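# Finish hanging a half-hung door with three robot arms

## Task

The three arms are fixed in the scene frame at these spots (metres), each facing the given direction in degrees counter-clockwise from +x: arm1 at x=-0.35 y=+0.63 z=+0.76 facing -83; arm2 at x=+0.18 y=+0.61 z=+0.75 facing -97; arm3 at x=+0.57 y=-0.37 z=+0.73 facing +177. A door currently sits on only one of its hinge pins. Complete the hanging so that both hinge pins are fully inserted and no block is anywhere near the door. Any number of the arms may be used. At the end, open the grippers and pull the arms away; the result only counts if it stays in place without a robot supporting it.

## Robot and tools

Robots: arm1, arm2 and arm3 are identical i2rt Big YAM arms. Each has six revolute joints, a two-finger gripper and a wrist camera. With joints 1 and 6 at zero and the hand level and pointing ahead, the camera rides above the hand looking toward the fingertips. The hand can reach roughly 1.0 m out from the joint 1 axis. Joints move at different speeds, so the path between two postures may bulge outward.

Frame: one shared scene frame with its origin on the floor and +z upward. The base positions and headings are in the task. The hand point lies midway between the fingertips. The hand's z axis runs along the fingers, and the fingers open and close along its y axis. The true foot pose of each arm is never printed.

execute_actions: argument "actions" is a list holding either nothing or exactly one action. An action is an object whose keys are arm names ("arm1", "arm2", "arm3"); under each name sits a "joints" object. Each entry in "joints" is an absolute target, never an offset, keyed by name: joint1_rad to joint6_rad in radians, gripper_m in metres. Ranges and done-tolerances: joint1_rad -2.879 to 2.879 (±0.045), rotates the arm about its base, positive counter-clockwise seen from above, zero extends along the base heading; joint2_rad 0 to 3.141 (±0.14), shoulder, zero has the upper arm pointing back about level, positive lifts it up then forward; joint3_rad 0 to 3.019 (±0.09), elbow, zero is fully folded, positive opens; joint4_rad -1.692 to 1.57 (±0.055), hand pitch, positive tilts fingers up; joint5_rad -1.57 to 1.57 (±0.03), hand yaw, positive toward the arm's right; joint6_rad -2.094 to 2.094 (±0.035), hand roll, positive clockwise viewed from behind the hand; gripper_m 0 to 0.093 (±0.003), fingertip gap, with roughly 50 to 62 N per pad at most. All motions in one action start together but may finish at different moments. Joints or arms left out of an action may keep pushing toward an earlier target. An unknown key or out-of-range value rejects the entire call and nothing moves. Optional "cameras": a list of "arm1_cam_wrist", "arm2_cam_wrist", "arm3_cam_wrist" or "all"; omitted, null or ["all"] gives every camera, [] gives none. An empty actions list just reports state and images; the "pictures" line gives the image order.

wait: "seconds" from 0 to 10; commands nothing new and returns the same report as an empty action.

zoom_image: "camera" (one of the three wrist cameras) and "region" [x0, y0, x1, y1] in pixels of that camera's latest full image, origin at the top-left, at most 504 by 504.

finished_scene: "scene" integer 1 or 2; closes that scene permanently and reports success. Only call it once the door is settled and the arms have released and backed off.

Reading results: joint_positions lists current joint values. joint_status tells how each commanded motion ended: "off_target" (stopped short, may still push), "contact_stop" or "time_out" (target dropped, joint holds where it stopped), "not_followed" (a safety check withheld the arm's targets, shown with a "joint command not followed" line and usually a "cause:" line; the gripper part still runs, and the withheld targets may be retried with later actions), "limit_stop_at_motor_heat" (resend the target after cooling). After a time_out a joint may keep a target up to 0.375, 0.375, 0.113, 0.225, 0.075 and 0.3 rad (joints 1 to 6) from its position and keep pressing; on_its_own lists such uncommanded behaviour, where "held at" is the held target, not the current position. To relieve a push, command the joint to its reported position. A very small change from the current value may produce no motion. Loaded joints sag. Joint torques are listed in joint order without the gripper; they are raw, offset, scaled and noisy, and are nonzero even in free air.

Heat: sustained loading warms motors, even while the robot idles between replies. A MOTOR HOT line appears from 85 °C; at 100 °C the arm goes limp and drops (OVER-TEMPERATURE FAULT).

Cautions: the arm does not halt on contact and can press very hard, so avoid driving into the door, table or pins. Two robots pressing together hard ends the run in failure; the anti-collision check may react late and ignores fingers, gripper housings and wrist cameras. Knocking any object out of the work area fails the task. Avoid drops, slips, slams and hard shoves. Loose objects may occasionally be nudged by outside forces. While you compose a reply, the robots keep holding the last command.

Each tool is called after "Call:" as a command line: name --argument value for each argument, lists and objects as JSON in quotes; but a table of rows of numbers goes row by row, as --pt "numbers of a row", without its own name.

## Session

Call:
execute_actions --actions '[]'

Scene clock: 0.00 s.
Joint torques (N m, as the arm reports them, + toward a larger angle): no reading
arm1.joint_positions: joint1_rad=+0.001 joint2_rad=+0.587 joint3_rad=+1.602 joint4_rad=-1.200 joint5_rad=-0.306 joint6_rad=-0.530 gripper_m=+0.095
arm1.joint_status: not commanded
arm1.hand: x=-0.2764 y=+0.4591 z=+1.4410 quat_wxyz=(-0.448, -0.248, -0.725, +0.461) (m; scene frame)
arm2.joint_positions: joint1_rad=+0.295 joint2_rad=+0.521 joint3_rad=+1.663 joint4_rad=-1.557 joint5_rad=+0.080 joint6_rad=-0.240 gripper_m=+0.095
arm2.joint_status: not commanded
arm2.hand: x=+0.1879 y=+0.4957 z=+1.3725 quat_wxyz=(-0.346, -0.477, -0.691, +0.418) (m; scene frame)
arm3.joint_positions: joint1_rad=-0.280 joint2_rad=+0.488 joint3_rad=+1.360 joint4_rad=-1.219 joint5_rad=-0.025 joint6_rad=+0.103 gripper_m=+0.095
arm3.joint_status: not commanded
arm3.hand: x=+0.3890 y=-0.3081 z=+1.3104 quat_wxyz=(-0.057, +0.797, -0.172, -0.576) (m; scene frame)
pictures: arm1_cam_wrist, arm2_cam_wrist, arm3_cam_wrist
Images, in order (width x height): arm1_cam_wrist 616x616, arm2_cam_wrist 616x616, arm3_cam_wrist 616x616.

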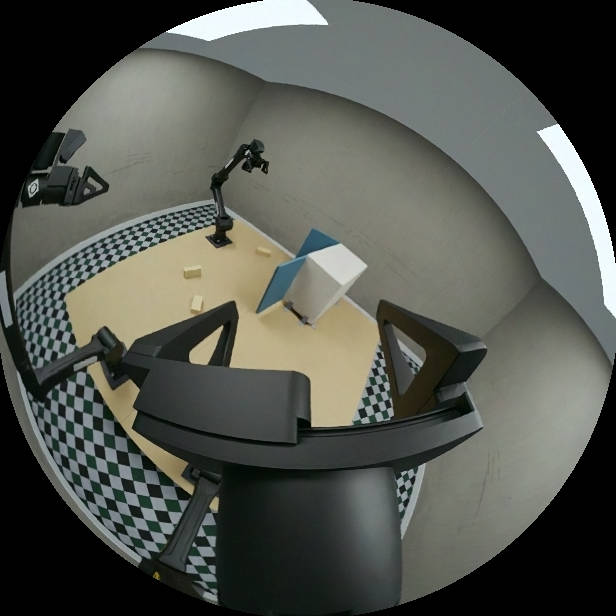

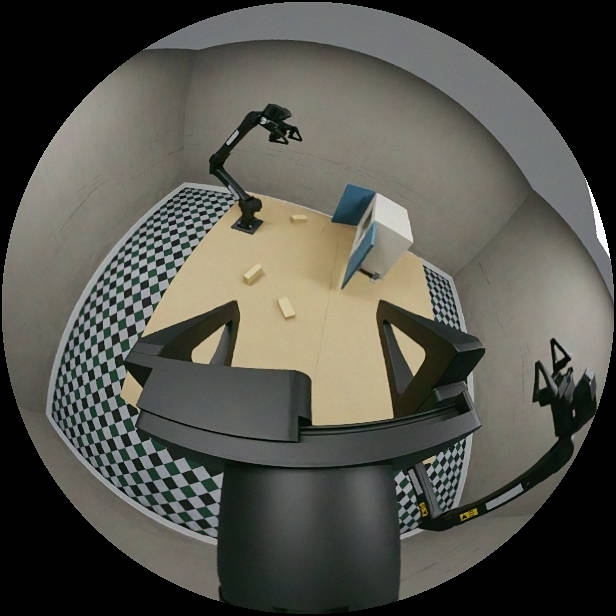

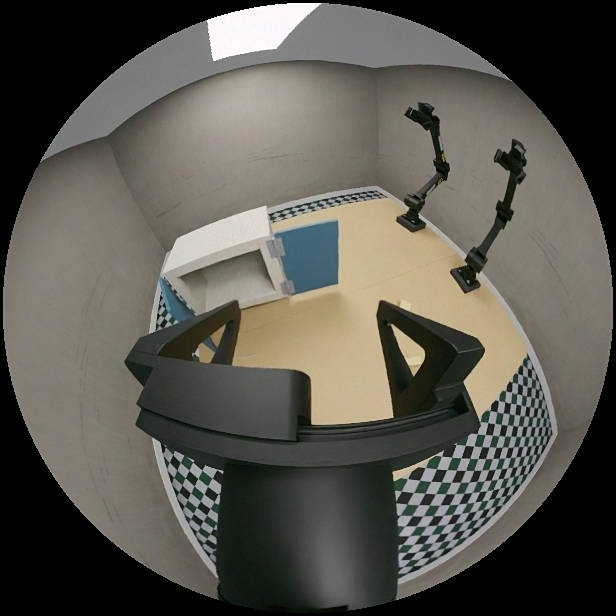

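Call:
zoom_image --camera "arm3_cam_wrist" --region '[140, 180, 360, 380]'

Call:
zoom_image --camera "arm1_cam_wrist" --region '[170, 200, 390, 350]'

Call:
zoom_image --camera "arm2_cam_wrist" --region '[220, 160, 440, 330]'

Region (140, 180, 360, 380) of arm3_cam_wrist's 616x616 image, scaled by 2.291, with more detail than that image has; it fills the top 458 rows of this view, and the rest is white.

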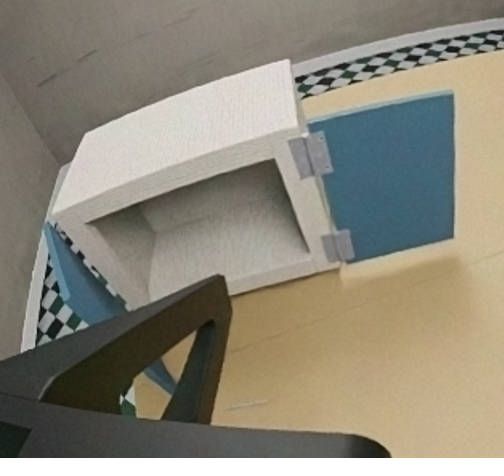

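Region (170, 200, 390, 350) of arm1_cam_wrist's 616x616 image, scaled by 2.291, with more detail than that image has; it fills the top 344 rows of this view, and the rest is white.

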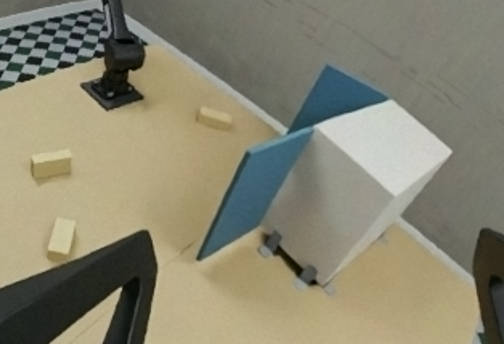

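Region (220, 160, 440, 330) of arm2_cam_wrist's 616x616 image, scaled by 2.291, with more detail than that image has; it fills the top 389 rows of this view, and the rest is white.

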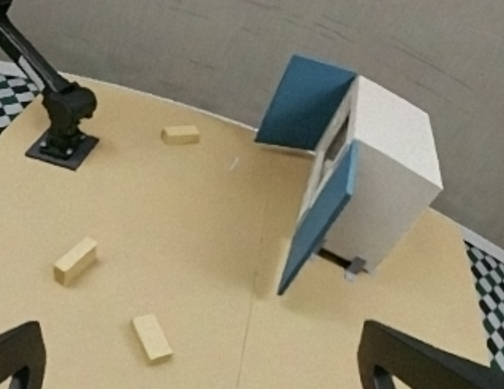

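Call:
execute_actions --actions '[{"arm1":{"joints":{"joint5_rad":0,"joint6_rad":0}},"arm2":{"joints":{"joint5_rad":0,"joint6_rad":0}},"arm3":{"joints":{"joint1_rad":0.3,"joint5_rad":0,"joint6_rad":0}}}]'

Scene clock: 26.23 s.
Joint torques (N m, as the arm reports them, + toward a larger angle): arm1=[-0.07  4.11  7.73  1.92  0.14  0.  ] | arm2=[-0.45  7.32  5.8   2.51 -0.04  0.15] | arm3=[-0.66  2.73  9.43  2.16  0.12 -0.07]
arm1.joint_positions: joint1_rad=+0.001 joint2_rad=+0.587 joint3_rad=+1.602 joint4_rad=-1.200 joint5_rad=-0.004 joint6_rad=-0.010 gripper_m=+0.095
arm1.joint_status: all done
arm1.hand: x=-0.3260 y=+0.4447 z=+1.4393 quat_wxyz=(-0.480, -0.505, -0.580, +0.422) (m; scene frame)
arm2.joint_positions: joint1_rad=+0.295 joint2_rad=+0.521 joint3_rad=+1.663 joint4_rad=-1.557 joint5_rad=+0.003 joint6_rad=-0.012 gripper_m=+0.095
arm2.joint_status: all done
arm2.hand: x=+0.2011 y=+0.4975 z=+1.3723 quat_wxyz=(-0.413, -0.537, -0.646, +0.351) (m; scene frame)
arm3.joint_positions: joint1_rad=+0.290 joint2_rad=+0.488 joint3_rad=+1.360 joint4_rad=-1.219 joint5_rad=+0.000 joint6_rad=+0.013 gripper_m=+0.095
arm3.joint_status: all done
arm3.hand: x=+0.3843 y=-0.4145 z=+1.3102 quat_wxyz=(+0.069, +0.811, +0.091, -0.574) (m; scene frame)
pictures: arm1_cam_wrist, arm2_cam_wrist, arm3_cam_wrist
Images, in order (width x height): arm1_cam_wrist 616x616, arm2_cam_wrist 616x616, arm3_cam_wrist 616x616.

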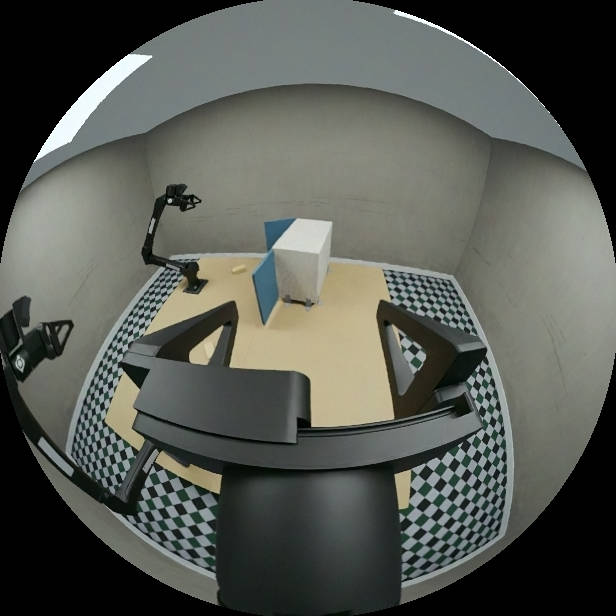

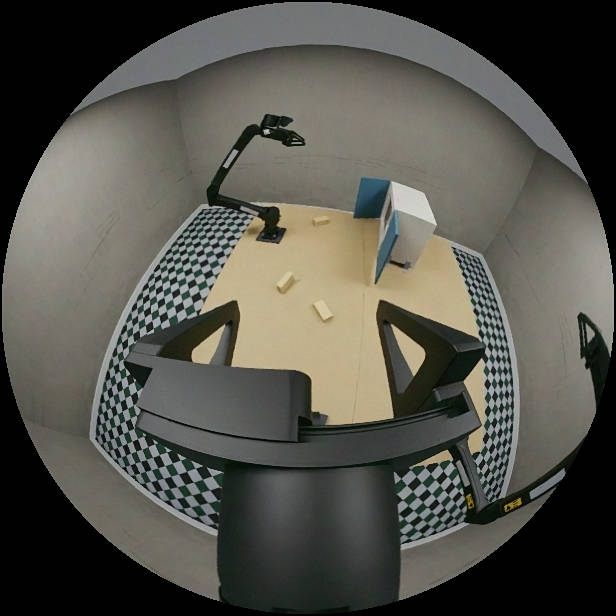

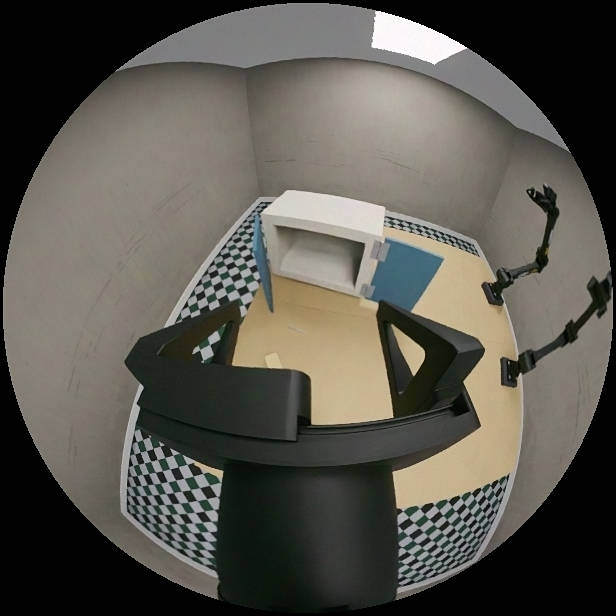

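Call:
zoom_image --camera "arm3_cam_wrist" --region '[230, 180, 450, 380]'

Call:
execute_actions --actions '[{"arm1":{"joints":{"joint4_rad":-0.7}},"arm2":{"joints":{"joint3_rad":1.2}},"arm3":{"joints":{"joint2_rad":1.0}}}]'

Region (230, 180, 450, 380) of arm3_cam_wrist's 616x616 image, scaled by 2.291, with more detail than that image has; it fills the top 458 rows of this view, and the rest is white.

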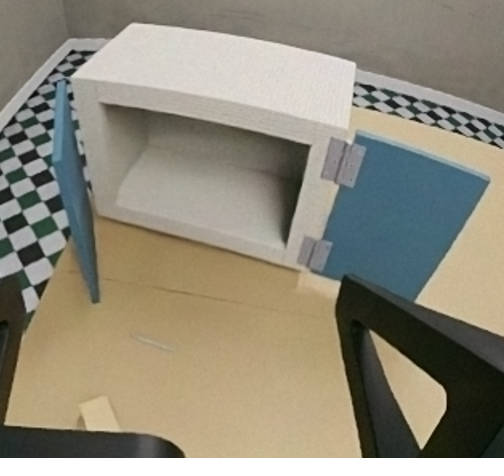

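Scene clock: 41.43 s.
Joint torques (N m, as the arm reports them, + toward a larger angle): arm1=[-0.08  4.56  7.54  2.37  0.13  0.06] | arm2=[-0.45  2.24  7.25  2.11 -0.05  0.11] | arm3=[-0.76 -5.   11.77  1.79  0.13 -0.06]
arm1.joint_positions: joint1_rad=+0.001 joint2_rad=+0.587 joint3_rad=+1.602 joint4_rad=-0.725 joint5_rad=-0.004 joint6_rad=-0.009 gripper_m=+0.095
arm1.joint_status: all done
arm1.hand: x=-0.3272 y=+0.4507 z=+1.5550 quat_wxyz=(-0.602, -0.392, -0.450, +0.530) (m; scene frame)
arm2.joint_positions: joint1_rad=+0.295 joint2_rad=+0.525 joint3_rad=+1.208 joint4_rad=-1.557 joint5_rad=+0.002 joint6_rad=-0.012 gripper_m=+0.095
arm2.joint_status: all done
arm2.hand: x=+0.2133 y=+0.4294 z=+1.1769 quat_wxyz=(-0.256, -0.601, -0.725, +0.218) (m; scene frame)
arm3.joint_positions: joint1_rad=+0.290 joint2_rad=+0.998 joint3_rad=+1.360 joint4_rad=-1.219 joint5_rad=+0.000 joint6_rad=+0.013 gripper_m=+0.095
arm3.joint_status: all done
arm3.hand: x=+0.1926 y=-0.4593 z=+1.1699 quat_wxyz=(+0.041, +0.930, +0.103, -0.351) (m; scene frame)
pictures: arm1_cam_wrist, arm2_cam_wrist, arm3_cam_wrist
Images, in order (width x height): arm1_cam_wrist 616x616, arm2_cam_wrist 616x616, arm3_cam_wrist 616x616.

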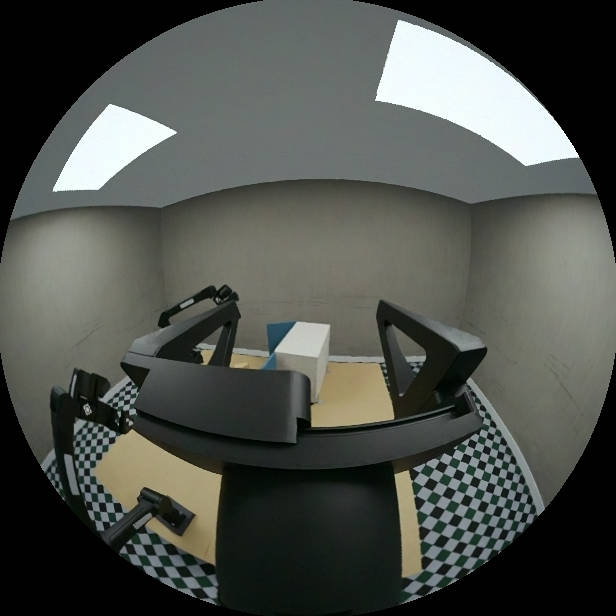

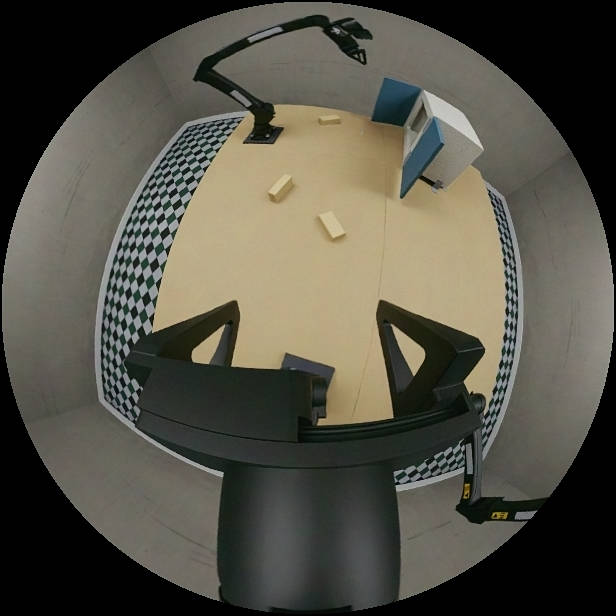

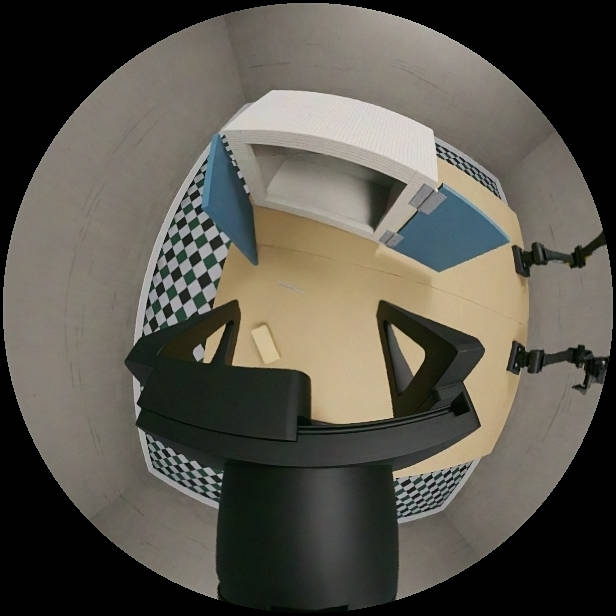

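Call:
zoom_image --camera "arm3_cam_wrist" --region '[190, 90, 330, 300]'

Call:
zoom_image --camera "arm3_cam_wrist" --region '[350, 130, 520, 290]'

Call:
zoom_image --camera "arm2_cam_wrist" --region '[340, 60, 500, 220]'

Region (190, 90, 330, 300) of arm3_cam_wrist's 616x616 image, scaled by 2.400, with more detail than that image has.

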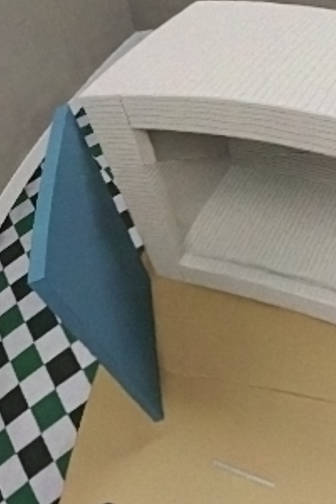

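Region (350, 130, 520, 290) of arm3_cam_wrist's 616x616 image, scaled by 2.965, with more detail than that image has; it fills the top 474 rows of this view, and the rest is white.

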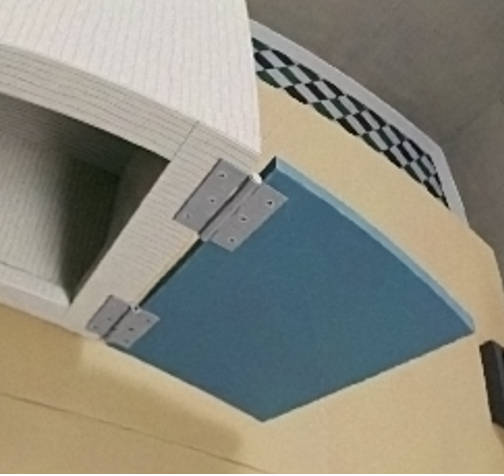

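Region (340, 60, 500, 220) of arm2_cam_wrist's 616x616 image, scaled by 3.150, with more detail than that image has.

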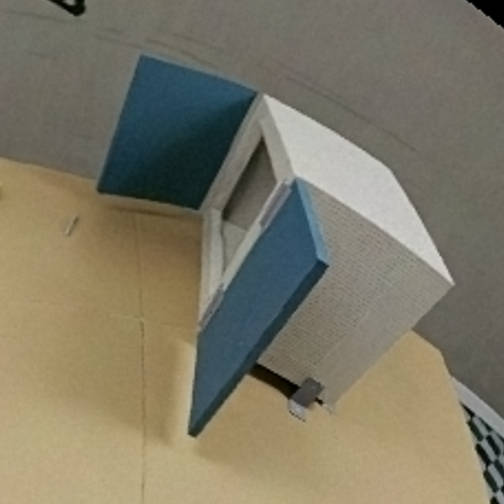

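Call:
execute_actions --actions '[{"arm1":{"joints":{"joint1_rad":0.3,"joint2_rad":0.874,"joint3_rad":1.166,"joint4_rad":-0.892}},"arm2":{"joints":{"joint1_rad":0.12,"joint4_rad":1.22,"joint2_rad":1.0}},"arm3":{"joints":{"joint1_rad":0.388,"joint2_rad":1.70,"joint3_rad":1.40,"joint4_rad":-1.26}}}]' --cameras '["arm3_cam_wrist"]'

Call:
execute_actions --actions '[{"arm2":{"joints":{"joint2_rad":1.616,"joint3_rad":0.593}}}]'

Scene clock: 152.97 s.
Joint torques (N m, as the arm reports them, + toward a larger angle): arm1=[ 0.51 -3.59 12.18  1.46  0.06  0.05] | arm2=[-0.92 -5.19  8.42  1.04 -0.01  0.15] | arm3=[ -1.29 -14.53  11.16   0.17   0.13  -0.06]
arm1.joint_positions: joint1_rad=+0.292 joint2_rad=+0.867 joint3_rad=+1.135 joint4_rad=-0.892 joint5_rad=-0.002 joint6_rad=-0.008 gripper_m=+0.095
arm1.joint_status: all done
arm1.hand: x=-0.1877 y=+0.2685 z=+1.1848 quat_wxyz=(-0.384, -0.481, -0.748, +0.248) (m; scene frame)
arm2.joint_positions: joint1_rad=+0.123 joint2_rad=+1.003 joint3_rad=+1.197 joint4_rad=+1.205 joint5_rad=+0.001 joint6_rad=-0.011 gripper_m=+0.095
arm2.joint_status: all done
arm2.hand: x=+0.1829 y=+0.3124 z=+1.5466 quat_wxyz=(-0.701, -0.064, -0.065, +0.707) (m; scene frame)
arm3.joint_positions: joint1_rad=+0.384 joint2_rad=+1.706 joint3_rad=+1.379 joint4_rad=-1.250 joint5_rad=+0.000 joint6_rad=+0.013 gripper_m=+0.095
arm3.joint_status: all done
arm3.hand: x=+0.0974 y=-0.5286 z=+0.8636 quat_wxyz=(-0.002, +0.988, +0.156, -0.001) (m; scene frame)
pictures: arm3_cam_wrist
Images, in order (width x height): arm3_cam_wrist 616x616.

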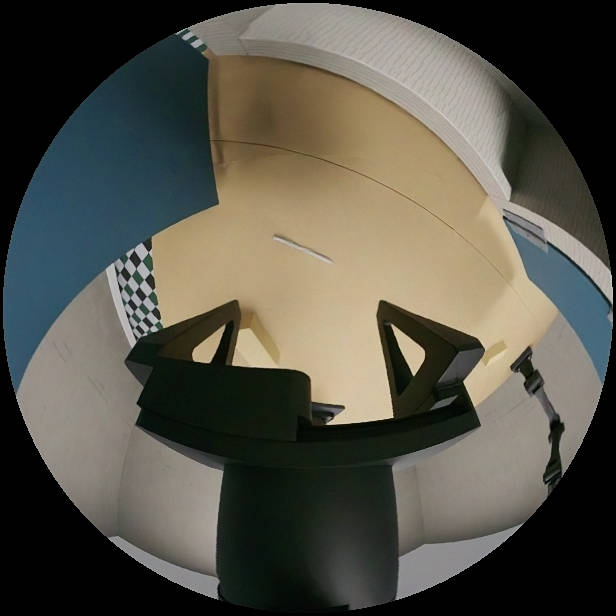

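Scene clock: 154.20 s.
Joint torques (N m, as the arm reports them, + toward a larger angle): arm1=[ 0.49 -3.75 12.15  1.42  0.06  0.05] | arm2=[ -0.83 -14.22   5.99   2.5    0.01   0.15] | arm3=[ -1.23 -14.48  11.14   0.17   0.13  -0.06]
arm1.joint_positions: joint1_rad=+0.292 joint2_rad=+0.867 joint3_rad=+1.135 joint4_rad=-0.892 joint5_rad=-0.002 joint6_rad=-0.008 gripper_m=+0.095
arm1.joint_status: not commanded
arm1.hand: x=-0.1877 y=+0.2685 z=+1.1848 quat_wxyz=(-0.384, -0.481, -0.748, +0.248) (m; scene frame)
arm2.joint_positions: joint1_rad=+0.123 joint2_rad=+1.621 joint3_rad=+0.593 joint4_rad=+1.216 joint5_rad=+0.001 joint6_rad=-0.011 gripper_m=+0.095
arm2.joint_status: all done
arm2.hand: x=+0.1827 y=+0.0633 z=+0.9656 quat_wxyz=(-0.539, -0.451, -0.457, +0.545) (m; scene frame)
arm3.joint_positions: joint1_rad=+0.384 joint2_rad=+1.706 joint3_rad=+1.379 joint4_rad=-1.250 joint5_rad=+0.000 joint6_rad=+0.013 gripper_m=+0.095
arm3.joint_status: not commanded
arm3.hand: x=+0.0974 y=-0.5286 z=+0.8636 quat_wxyz=(-0.002, +0.988, +0.156, -0.001) (m; scene frame)
pictures: arm1_cam_wrist, arm2_cam_wrist, arm3_cam_wrist
Images, in order (width x height): arm1_cam_wrist 616x616, arm2_cam_wrist 616x616, arm3_cam_wrist 616x616.

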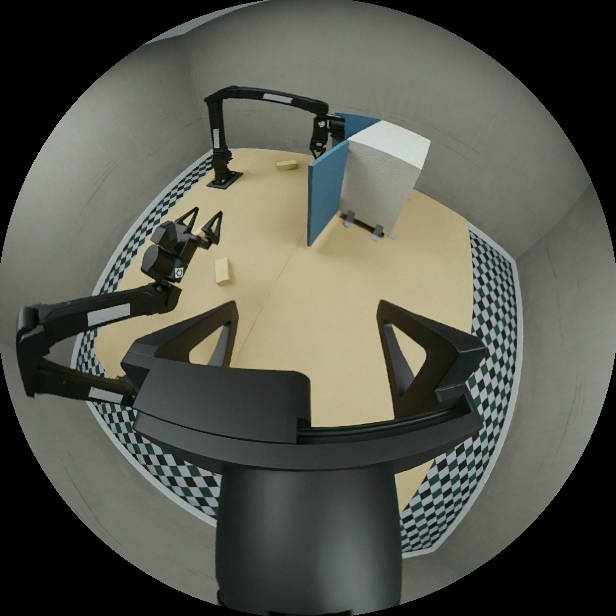

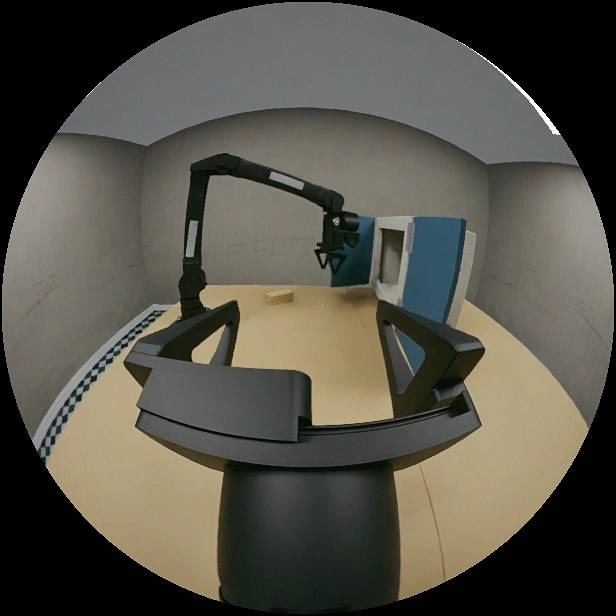

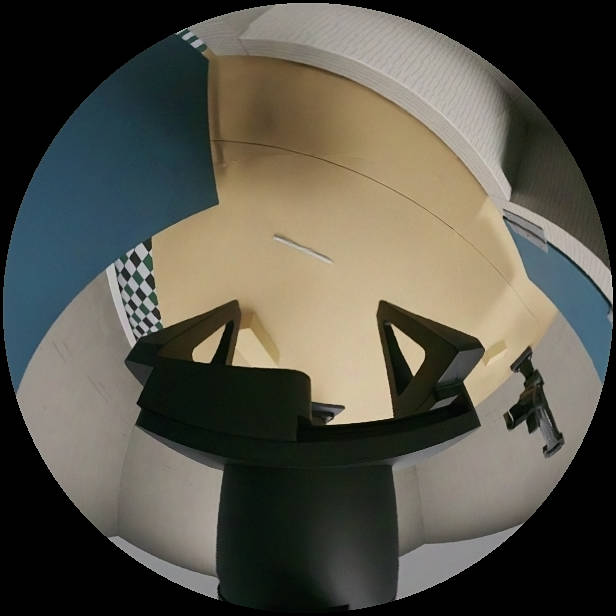

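Call:
zoom_image --camera "arm3_cam_wrist" --region '[250, 210, 360, 290]'

Call:
zoom_image --camera "arm2_cam_wrist" --region '[350, 200, 490, 340]'

Call:
zoom_image --camera "arm1_cam_wrist" --region '[280, 100, 440, 260]'

Region (250, 210, 360, 290) of arm3_cam_wrist's 616x616 image, scaled by 4.582, with more detail than that image has; it fills the top 367 rows of this view, and the rest is white.

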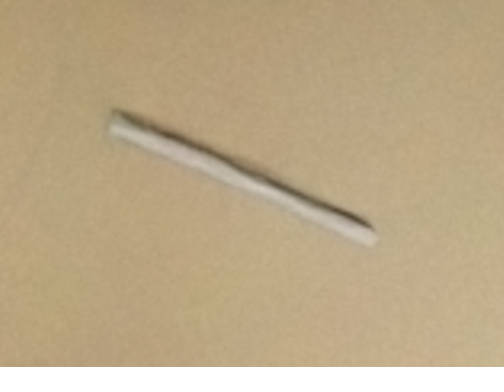

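Region (350, 200, 490, 340) of arm2_cam_wrist's 616x616 image, scaled by 3.600, with more detail than that image has.

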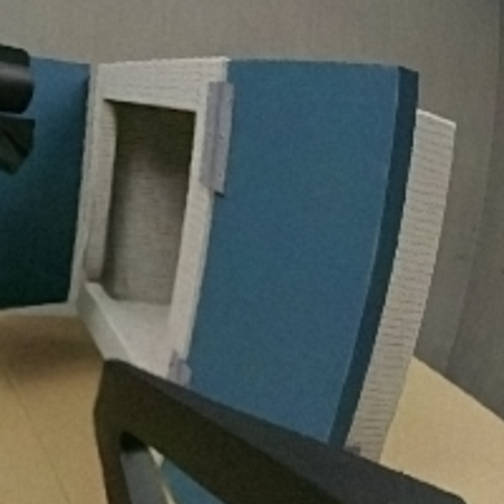

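Region (280, 100, 440, 260) of arm1_cam_wrist's 616x616 image, scaled by 3.150, with more detail than that image has.

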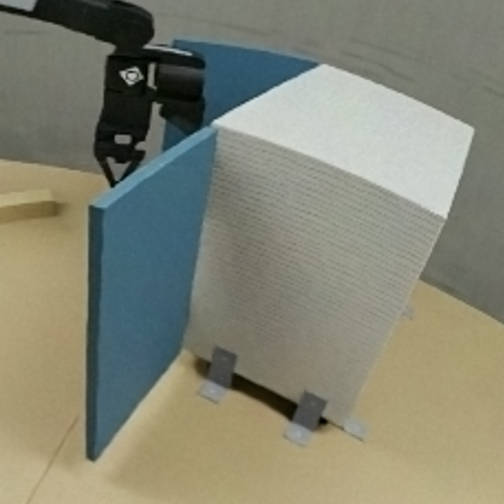

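Call:
execute_actions --actions '[{"arm3":{"joints":{"joint6_rad":-1.08,"gripper_m":0.04}},"arm2":{"joints":{"joint5_rad":0.45}}}]'

Scene clock: 195.90 s.
Joint torques (N m, as the arm reports them, + toward a larger angle): arm1=[ 0.53 -3.7  12.16  1.48  0.06  0.05] | arm2=[ -0.83 -14.19   5.82   2.36   0.14   0.13] | arm3=[ -1.32 -14.46  11.12   0.15   0.03  -0.06]
arm1.joint_positions: joint1_rad=+0.292 joint2_rad=+0.867 joint3_rad=+1.135 joint4_rad=-0.892 joint5_rad=-0.002 joint6_rad=-0.008 gripper_m=+0.095
arm1.joint_status: not commanded
arm1.hand: x=-0.1877 y=+0.2685 z=+1.1848 quat_wxyz=(-0.384, -0.481, -0.748, +0.248) (m; scene frame)
arm2.joint_positions: joint1_rad=+0.123 joint2_rad=+1.621 joint3_rad=+0.593 joint4_rad=+1.216 joint5_rad=+0.447 joint6_rad=-0.011 gripper_m=+0.095
arm2.joint_status: all done
arm2.hand: x=+0.1086 y=+0.0798 z=+0.9627 quat_wxyz=(-0.425, -0.560, -0.326, +0.632) (m; scene frame)
arm3.joint_positions: joint1_rad=+0.384 joint2_rad=+1.706 joint3_rad=+1.379 joint4_rad=-1.250 joint5_rad=+0.000 joint6_rad=-1.066 gripper_m=+0.040
arm3.joint_status: all done
arm3.hand: x=+0.0974 y=-0.5286 z=+0.8636 quat_wxyz=(-0.003, +0.767, +0.641, +0.000) (m; scene frame)
pictures: arm1_cam_wrist, arm2_cam_wrist, arm3_cam_wrist
Images, in order (width x height): arm1_cam_wrist 616x616, arm2_cam_wrist 616x616, arm3_cam_wrist 616x616.

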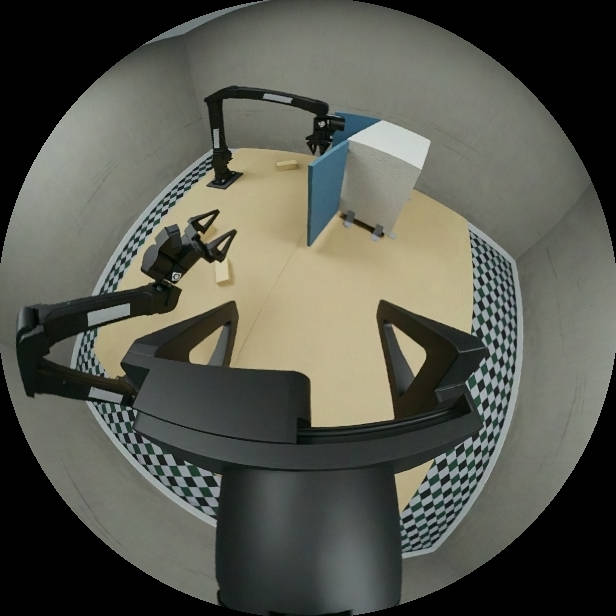

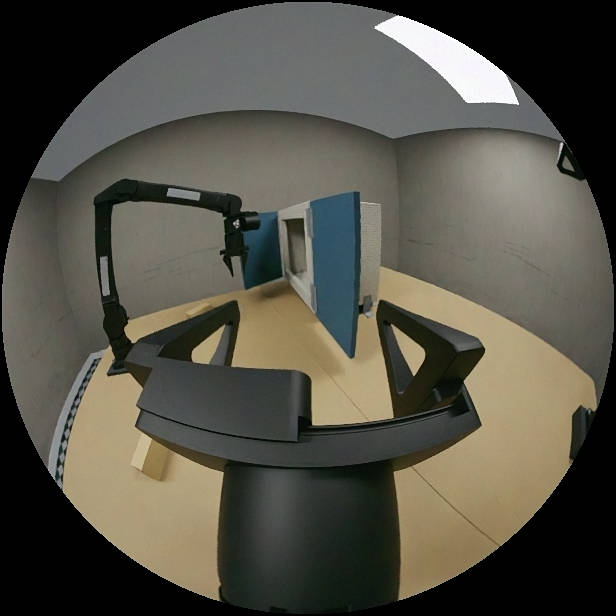

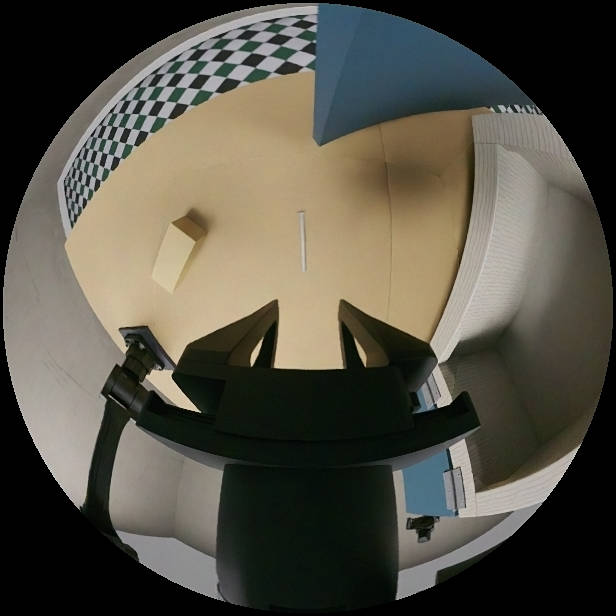

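Call:
zoom_image --camera "arm3_cam_wrist" --region '[260, 190, 350, 310]'

Call:
zoom_image --camera "arm2_cam_wrist" --region '[270, 190, 390, 360]'

Call:
zoom_image --camera "arm3_cam_wrist" --region '[390, 340, 500, 520]'

Region (260, 190, 350, 310) of arm3_cam_wrist's 616x616 image, scaled by 4.200, with more detail than that image has; it fills the left 378 columns of this view, and the rest is white.

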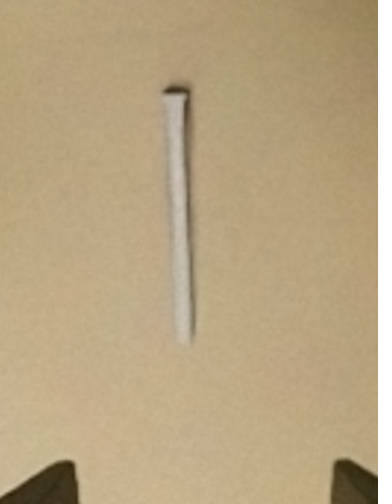

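Region (270, 190, 390, 360) of arm2_cam_wrist's 616x616 image, scaled by 2.965, with more detail than that image has; it fills the left 356 columns of this view, and the rest is white.

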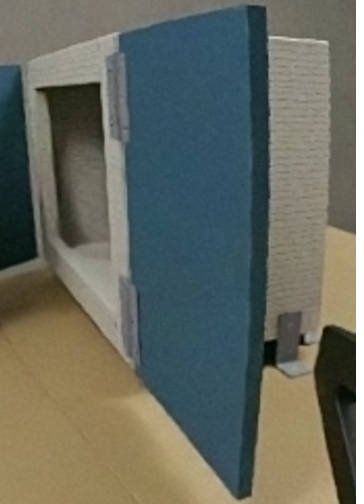

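Region (390, 340, 500, 520) of arm3_cam_wrist's 616x616 image, scaled by 2.800, with more detail than that image has.

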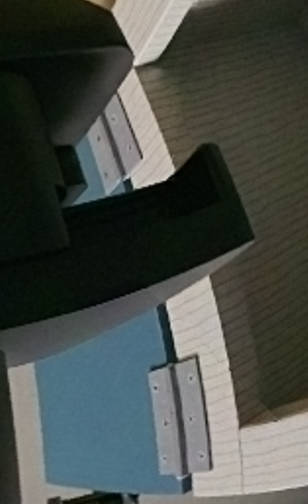

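Call:
execute_actions --actions '[{"arm3":{"joints":{"joint1_rad":0.432,"joint2_rad":1.825,"joint3_rad":1.255,"joint4_rad":-0.985,"joint6_rad":-1.05,"gripper_m":0.03}}}]' --cameras '["arm3_cam_wrist","arm2_cam_wrist"]'

Scene clock: 215.07 s.
Joint torques (N m, as the arm reports them, + toward a larger angle): arm1=[ 0.42 -3.72 12.11  1.5   0.06  0.04] | arm2=[ -0.87 -13.87   5.98   2.33   0.14   0.14] | arm3=[ -1.21 -14.98   9.37   0.94   0.04   0.15]
arm1.joint_positions: joint1_rad=+0.292 joint2_rad=+0.867 joint3_rad=+1.135 joint4_rad=-0.892 joint5_rad=-0.002 joint6_rad=-0.008 gripper_m=+0.095
arm1.joint_status: not commanded
arm1.hand: x=-0.1877 y=+0.2685 z=+1.1848 quat_wxyz=(-0.384, -0.481, -0.748, +0.248) (m; scene frame)
arm2.joint_positions: joint1_rad=+0.123 joint2_rad=+1.621 joint3_rad=+0.593 joint4_rad=+1.216 joint5_rad=+0.447 joint6_rad=-0.011 gripper_m=+0.095
arm2.joint_status: not commanded
arm2.hand: x=+0.1086 y=+0.0798 z=+0.9627 quat_wxyz=(-0.425, -0.560, -0.326, +0.632) (m; scene frame)
arm3.joint_positions: joint1_rad=+0.427 joint2_rad=+1.831 joint3_rad=+1.242 joint4_rad=-0.996 joint5_rad=+0.000 joint6_rad=-1.063 gripper_m=+0.030
arm3.joint_status: all done
arm3.hand: x=+0.1049 y=-0.5482 z=+0.7568 quat_wxyz=(-0.002, +0.754, +0.657, +0.004) (m; scene frame)
pictures: arm2_cam_wrist, arm3_cam_wrist
Images, in order (width x height): arm2_cam_wrist 616x616, arm3_cam_wrist 616x616.

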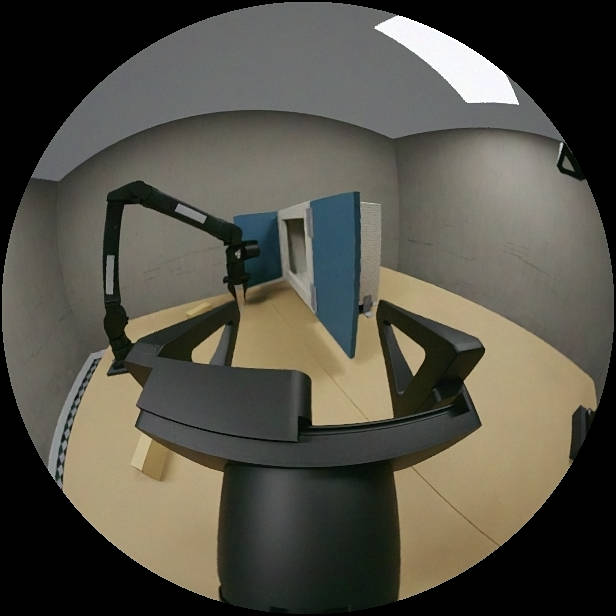

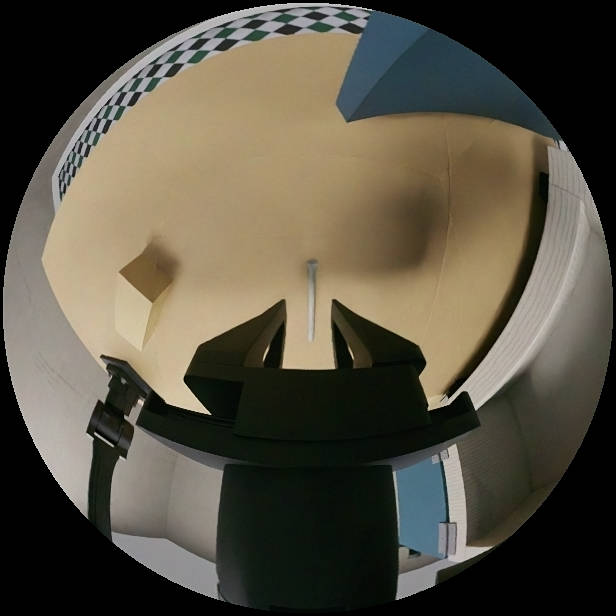

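Call:
execute_actions --actions '[{"arm3":{"joints":{"joint2_rad":1.854,"joint3_rad":1.236,"joint4_rad":-0.925}}}]' --cameras '["arm3_cam_wrist","arm2_cam_wrist"]'

Call:
zoom_image --camera "arm3_cam_wrist" --region '[260, 240, 360, 360]'

Call:
zoom_image --camera "arm2_cam_wrist" --region '[200, 250, 280, 320]'

Scene clock: 233.87 s.
Joint torques (N m, as the arm reports them, + toward a larger angle): arm1=[ 0.56 -3.7  12.13  1.47  0.05  0.05] | arm2=[ -0.72 -14.14   5.89   2.39   0.16   0.15] | arm3=[ -1.58 -12.99   8.39   1.02   0.04   0.16]
arm1.joint_positions: joint1_rad=+0.292 joint2_rad=+0.867 joint3_rad=+1.135 joint4_rad=-0.892 joint5_rad=-0.002 joint6_rad=-0.008 gripper_m=+0.095
arm1.joint_status: not commanded
arm1.hand: x=-0.1877 y=+0.2685 z=+1.1848 quat_wxyz=(-0.384, -0.481, -0.748, +0.248) (m; scene frame)
arm2.joint_positions: joint1_rad=+0.123 joint2_rad=+1.621 joint3_rad=+0.593 joint4_rad=+1.216 joint5_rad=+0.447 joint6_rad=-0.011 gripper_m=+0.095
arm2.joint_status: not commanded
arm2.hand: x=+0.1086 y=+0.0798 z=+0.9627 quat_wxyz=(-0.425, -0.560, -0.326, +0.632) (m; scene frame)
arm3.joint_positions: joint1_rad=+0.427 joint2_rad=+1.831 joint3_rad=+1.235 joint4_rad=-0.937 joint5_rad=+0.000 joint6_rad=-1.063 gripper_m=+0.030
arm3.joint_status: all done
arm3.hand: x=+0.0941 y=-0.5524 z=+0.7547 quat_wxyz=(-0.011, +0.754, +0.656, -0.021) (m; scene frame)
pictures: arm2_cam_wrist, arm3_cam_wrist
Images, in order (width x height): arm2_cam_wrist 616x616, arm3_cam_wrist 616x616.

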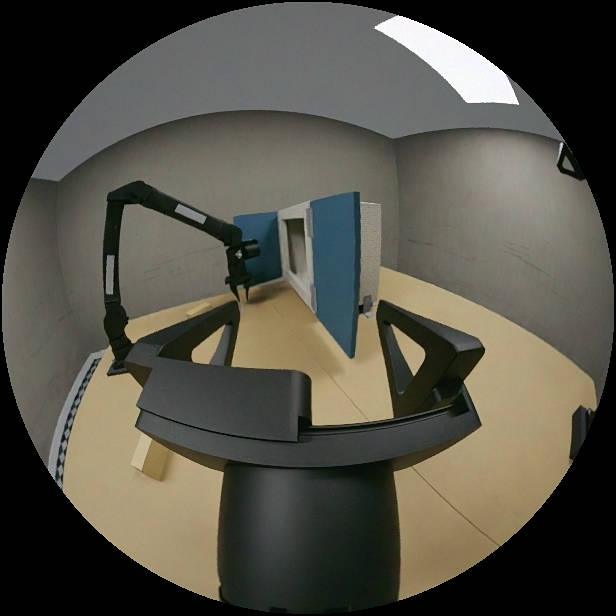

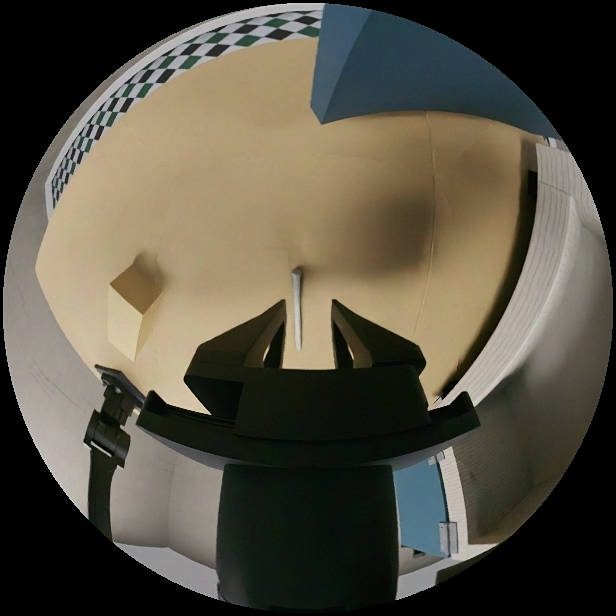

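Region (260, 240, 360, 360) of arm3_cam_wrist's 616x616 image, scaled by 4.200, with more detail than that image has.

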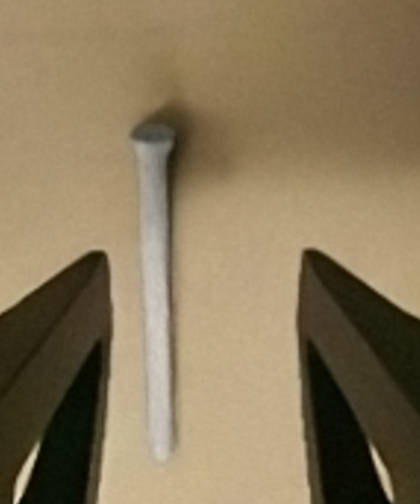

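Region (200, 250, 280, 320) of arm2_cam_wrist's 616x616 image, scaled by 6.300, with more detail than that image has; it fills the top 441 rows of this view, and the rest is white.

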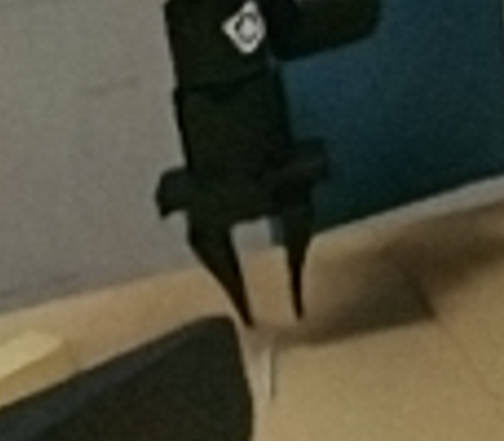

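Call:
execute_actions --actions '[{"arm3":{"joints":{"joint2_rad":1.868}}}]' --cameras '["arm3_cam_wrist","arm2_cam_wrist"]'

Call:
zoom_image --camera "arm3_cam_wrist" --region '[260, 240, 360, 360]'

Scene clock: 243.43 s.
Joint torques (N m, as the arm reports them, + toward a larger angle): arm1=[ 0.51 -3.68 12.18  1.46  0.06  0.04] | arm2=[ -0.6  -13.74   5.88   2.38   0.11   0.14] | arm3=[ -1.24 -13.5    8.28   1.02   0.03   0.15]
arm1.joint_positions: joint1_rad=+0.292 joint2_rad=+0.867 joint3_rad=+1.135 joint4_rad=-0.892 joint5_rad=-0.002 joint6_rad=-0.008 gripper_m=+0.095
arm1.joint_status: not commanded
arm1.hand: x=-0.1877 y=+0.2685 z=+1.1848 quat_wxyz=(-0.384, -0.481, -0.748, +0.248) (m; scene frame)
arm2.joint_positions: joint1_rad=+0.123 joint2_rad=+1.621 joint3_rad=+0.593 joint4_rad=+1.216 joint5_rad=+0.447 joint6_rad=-0.011 gripper_m=+0.095
arm2.joint_status: not commanded
arm2.hand: x=+0.1086 y=+0.0798 z=+0.9627 quat_wxyz=(-0.425, -0.560, -0.326, +0.632) (m; scene frame)
arm3.joint_positions: joint1_rad=+0.427 joint2_rad=+1.850 joint3_rad=+1.235 joint4_rad=-0.937 joint5_rad=+0.000 joint6_rad=-1.063 gripper_m=+0.030
arm3.joint_status: all done
arm3.hand: x=+0.0960 y=-0.5516 z=+0.7457 quat_wxyz=(-0.007, +0.754, +0.657, -0.012) (m; scene frame)
pictures: arm2_cam_wrist, arm3_cam_wrist
Images, in order (width x height): arm2_cam_wrist 616x616, arm3_cam_wrist 616x616.

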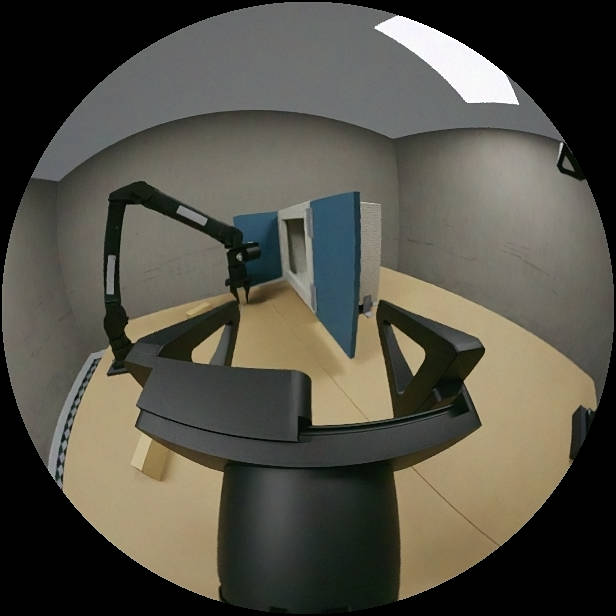

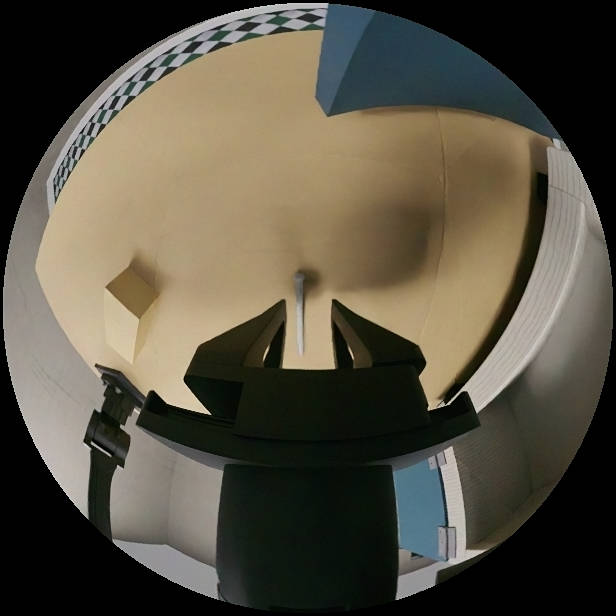

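Region (260, 240, 360, 360) of arm3_cam_wrist's 616x616 image, scaled by 4.200, with more detail than that image has.

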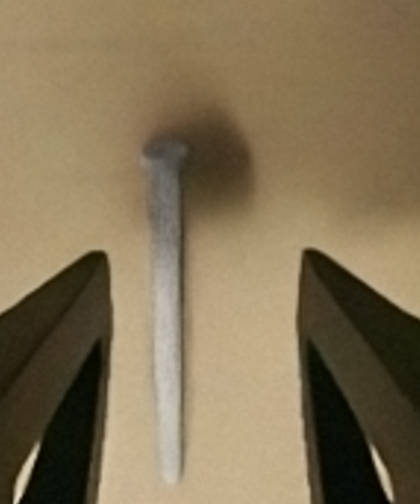

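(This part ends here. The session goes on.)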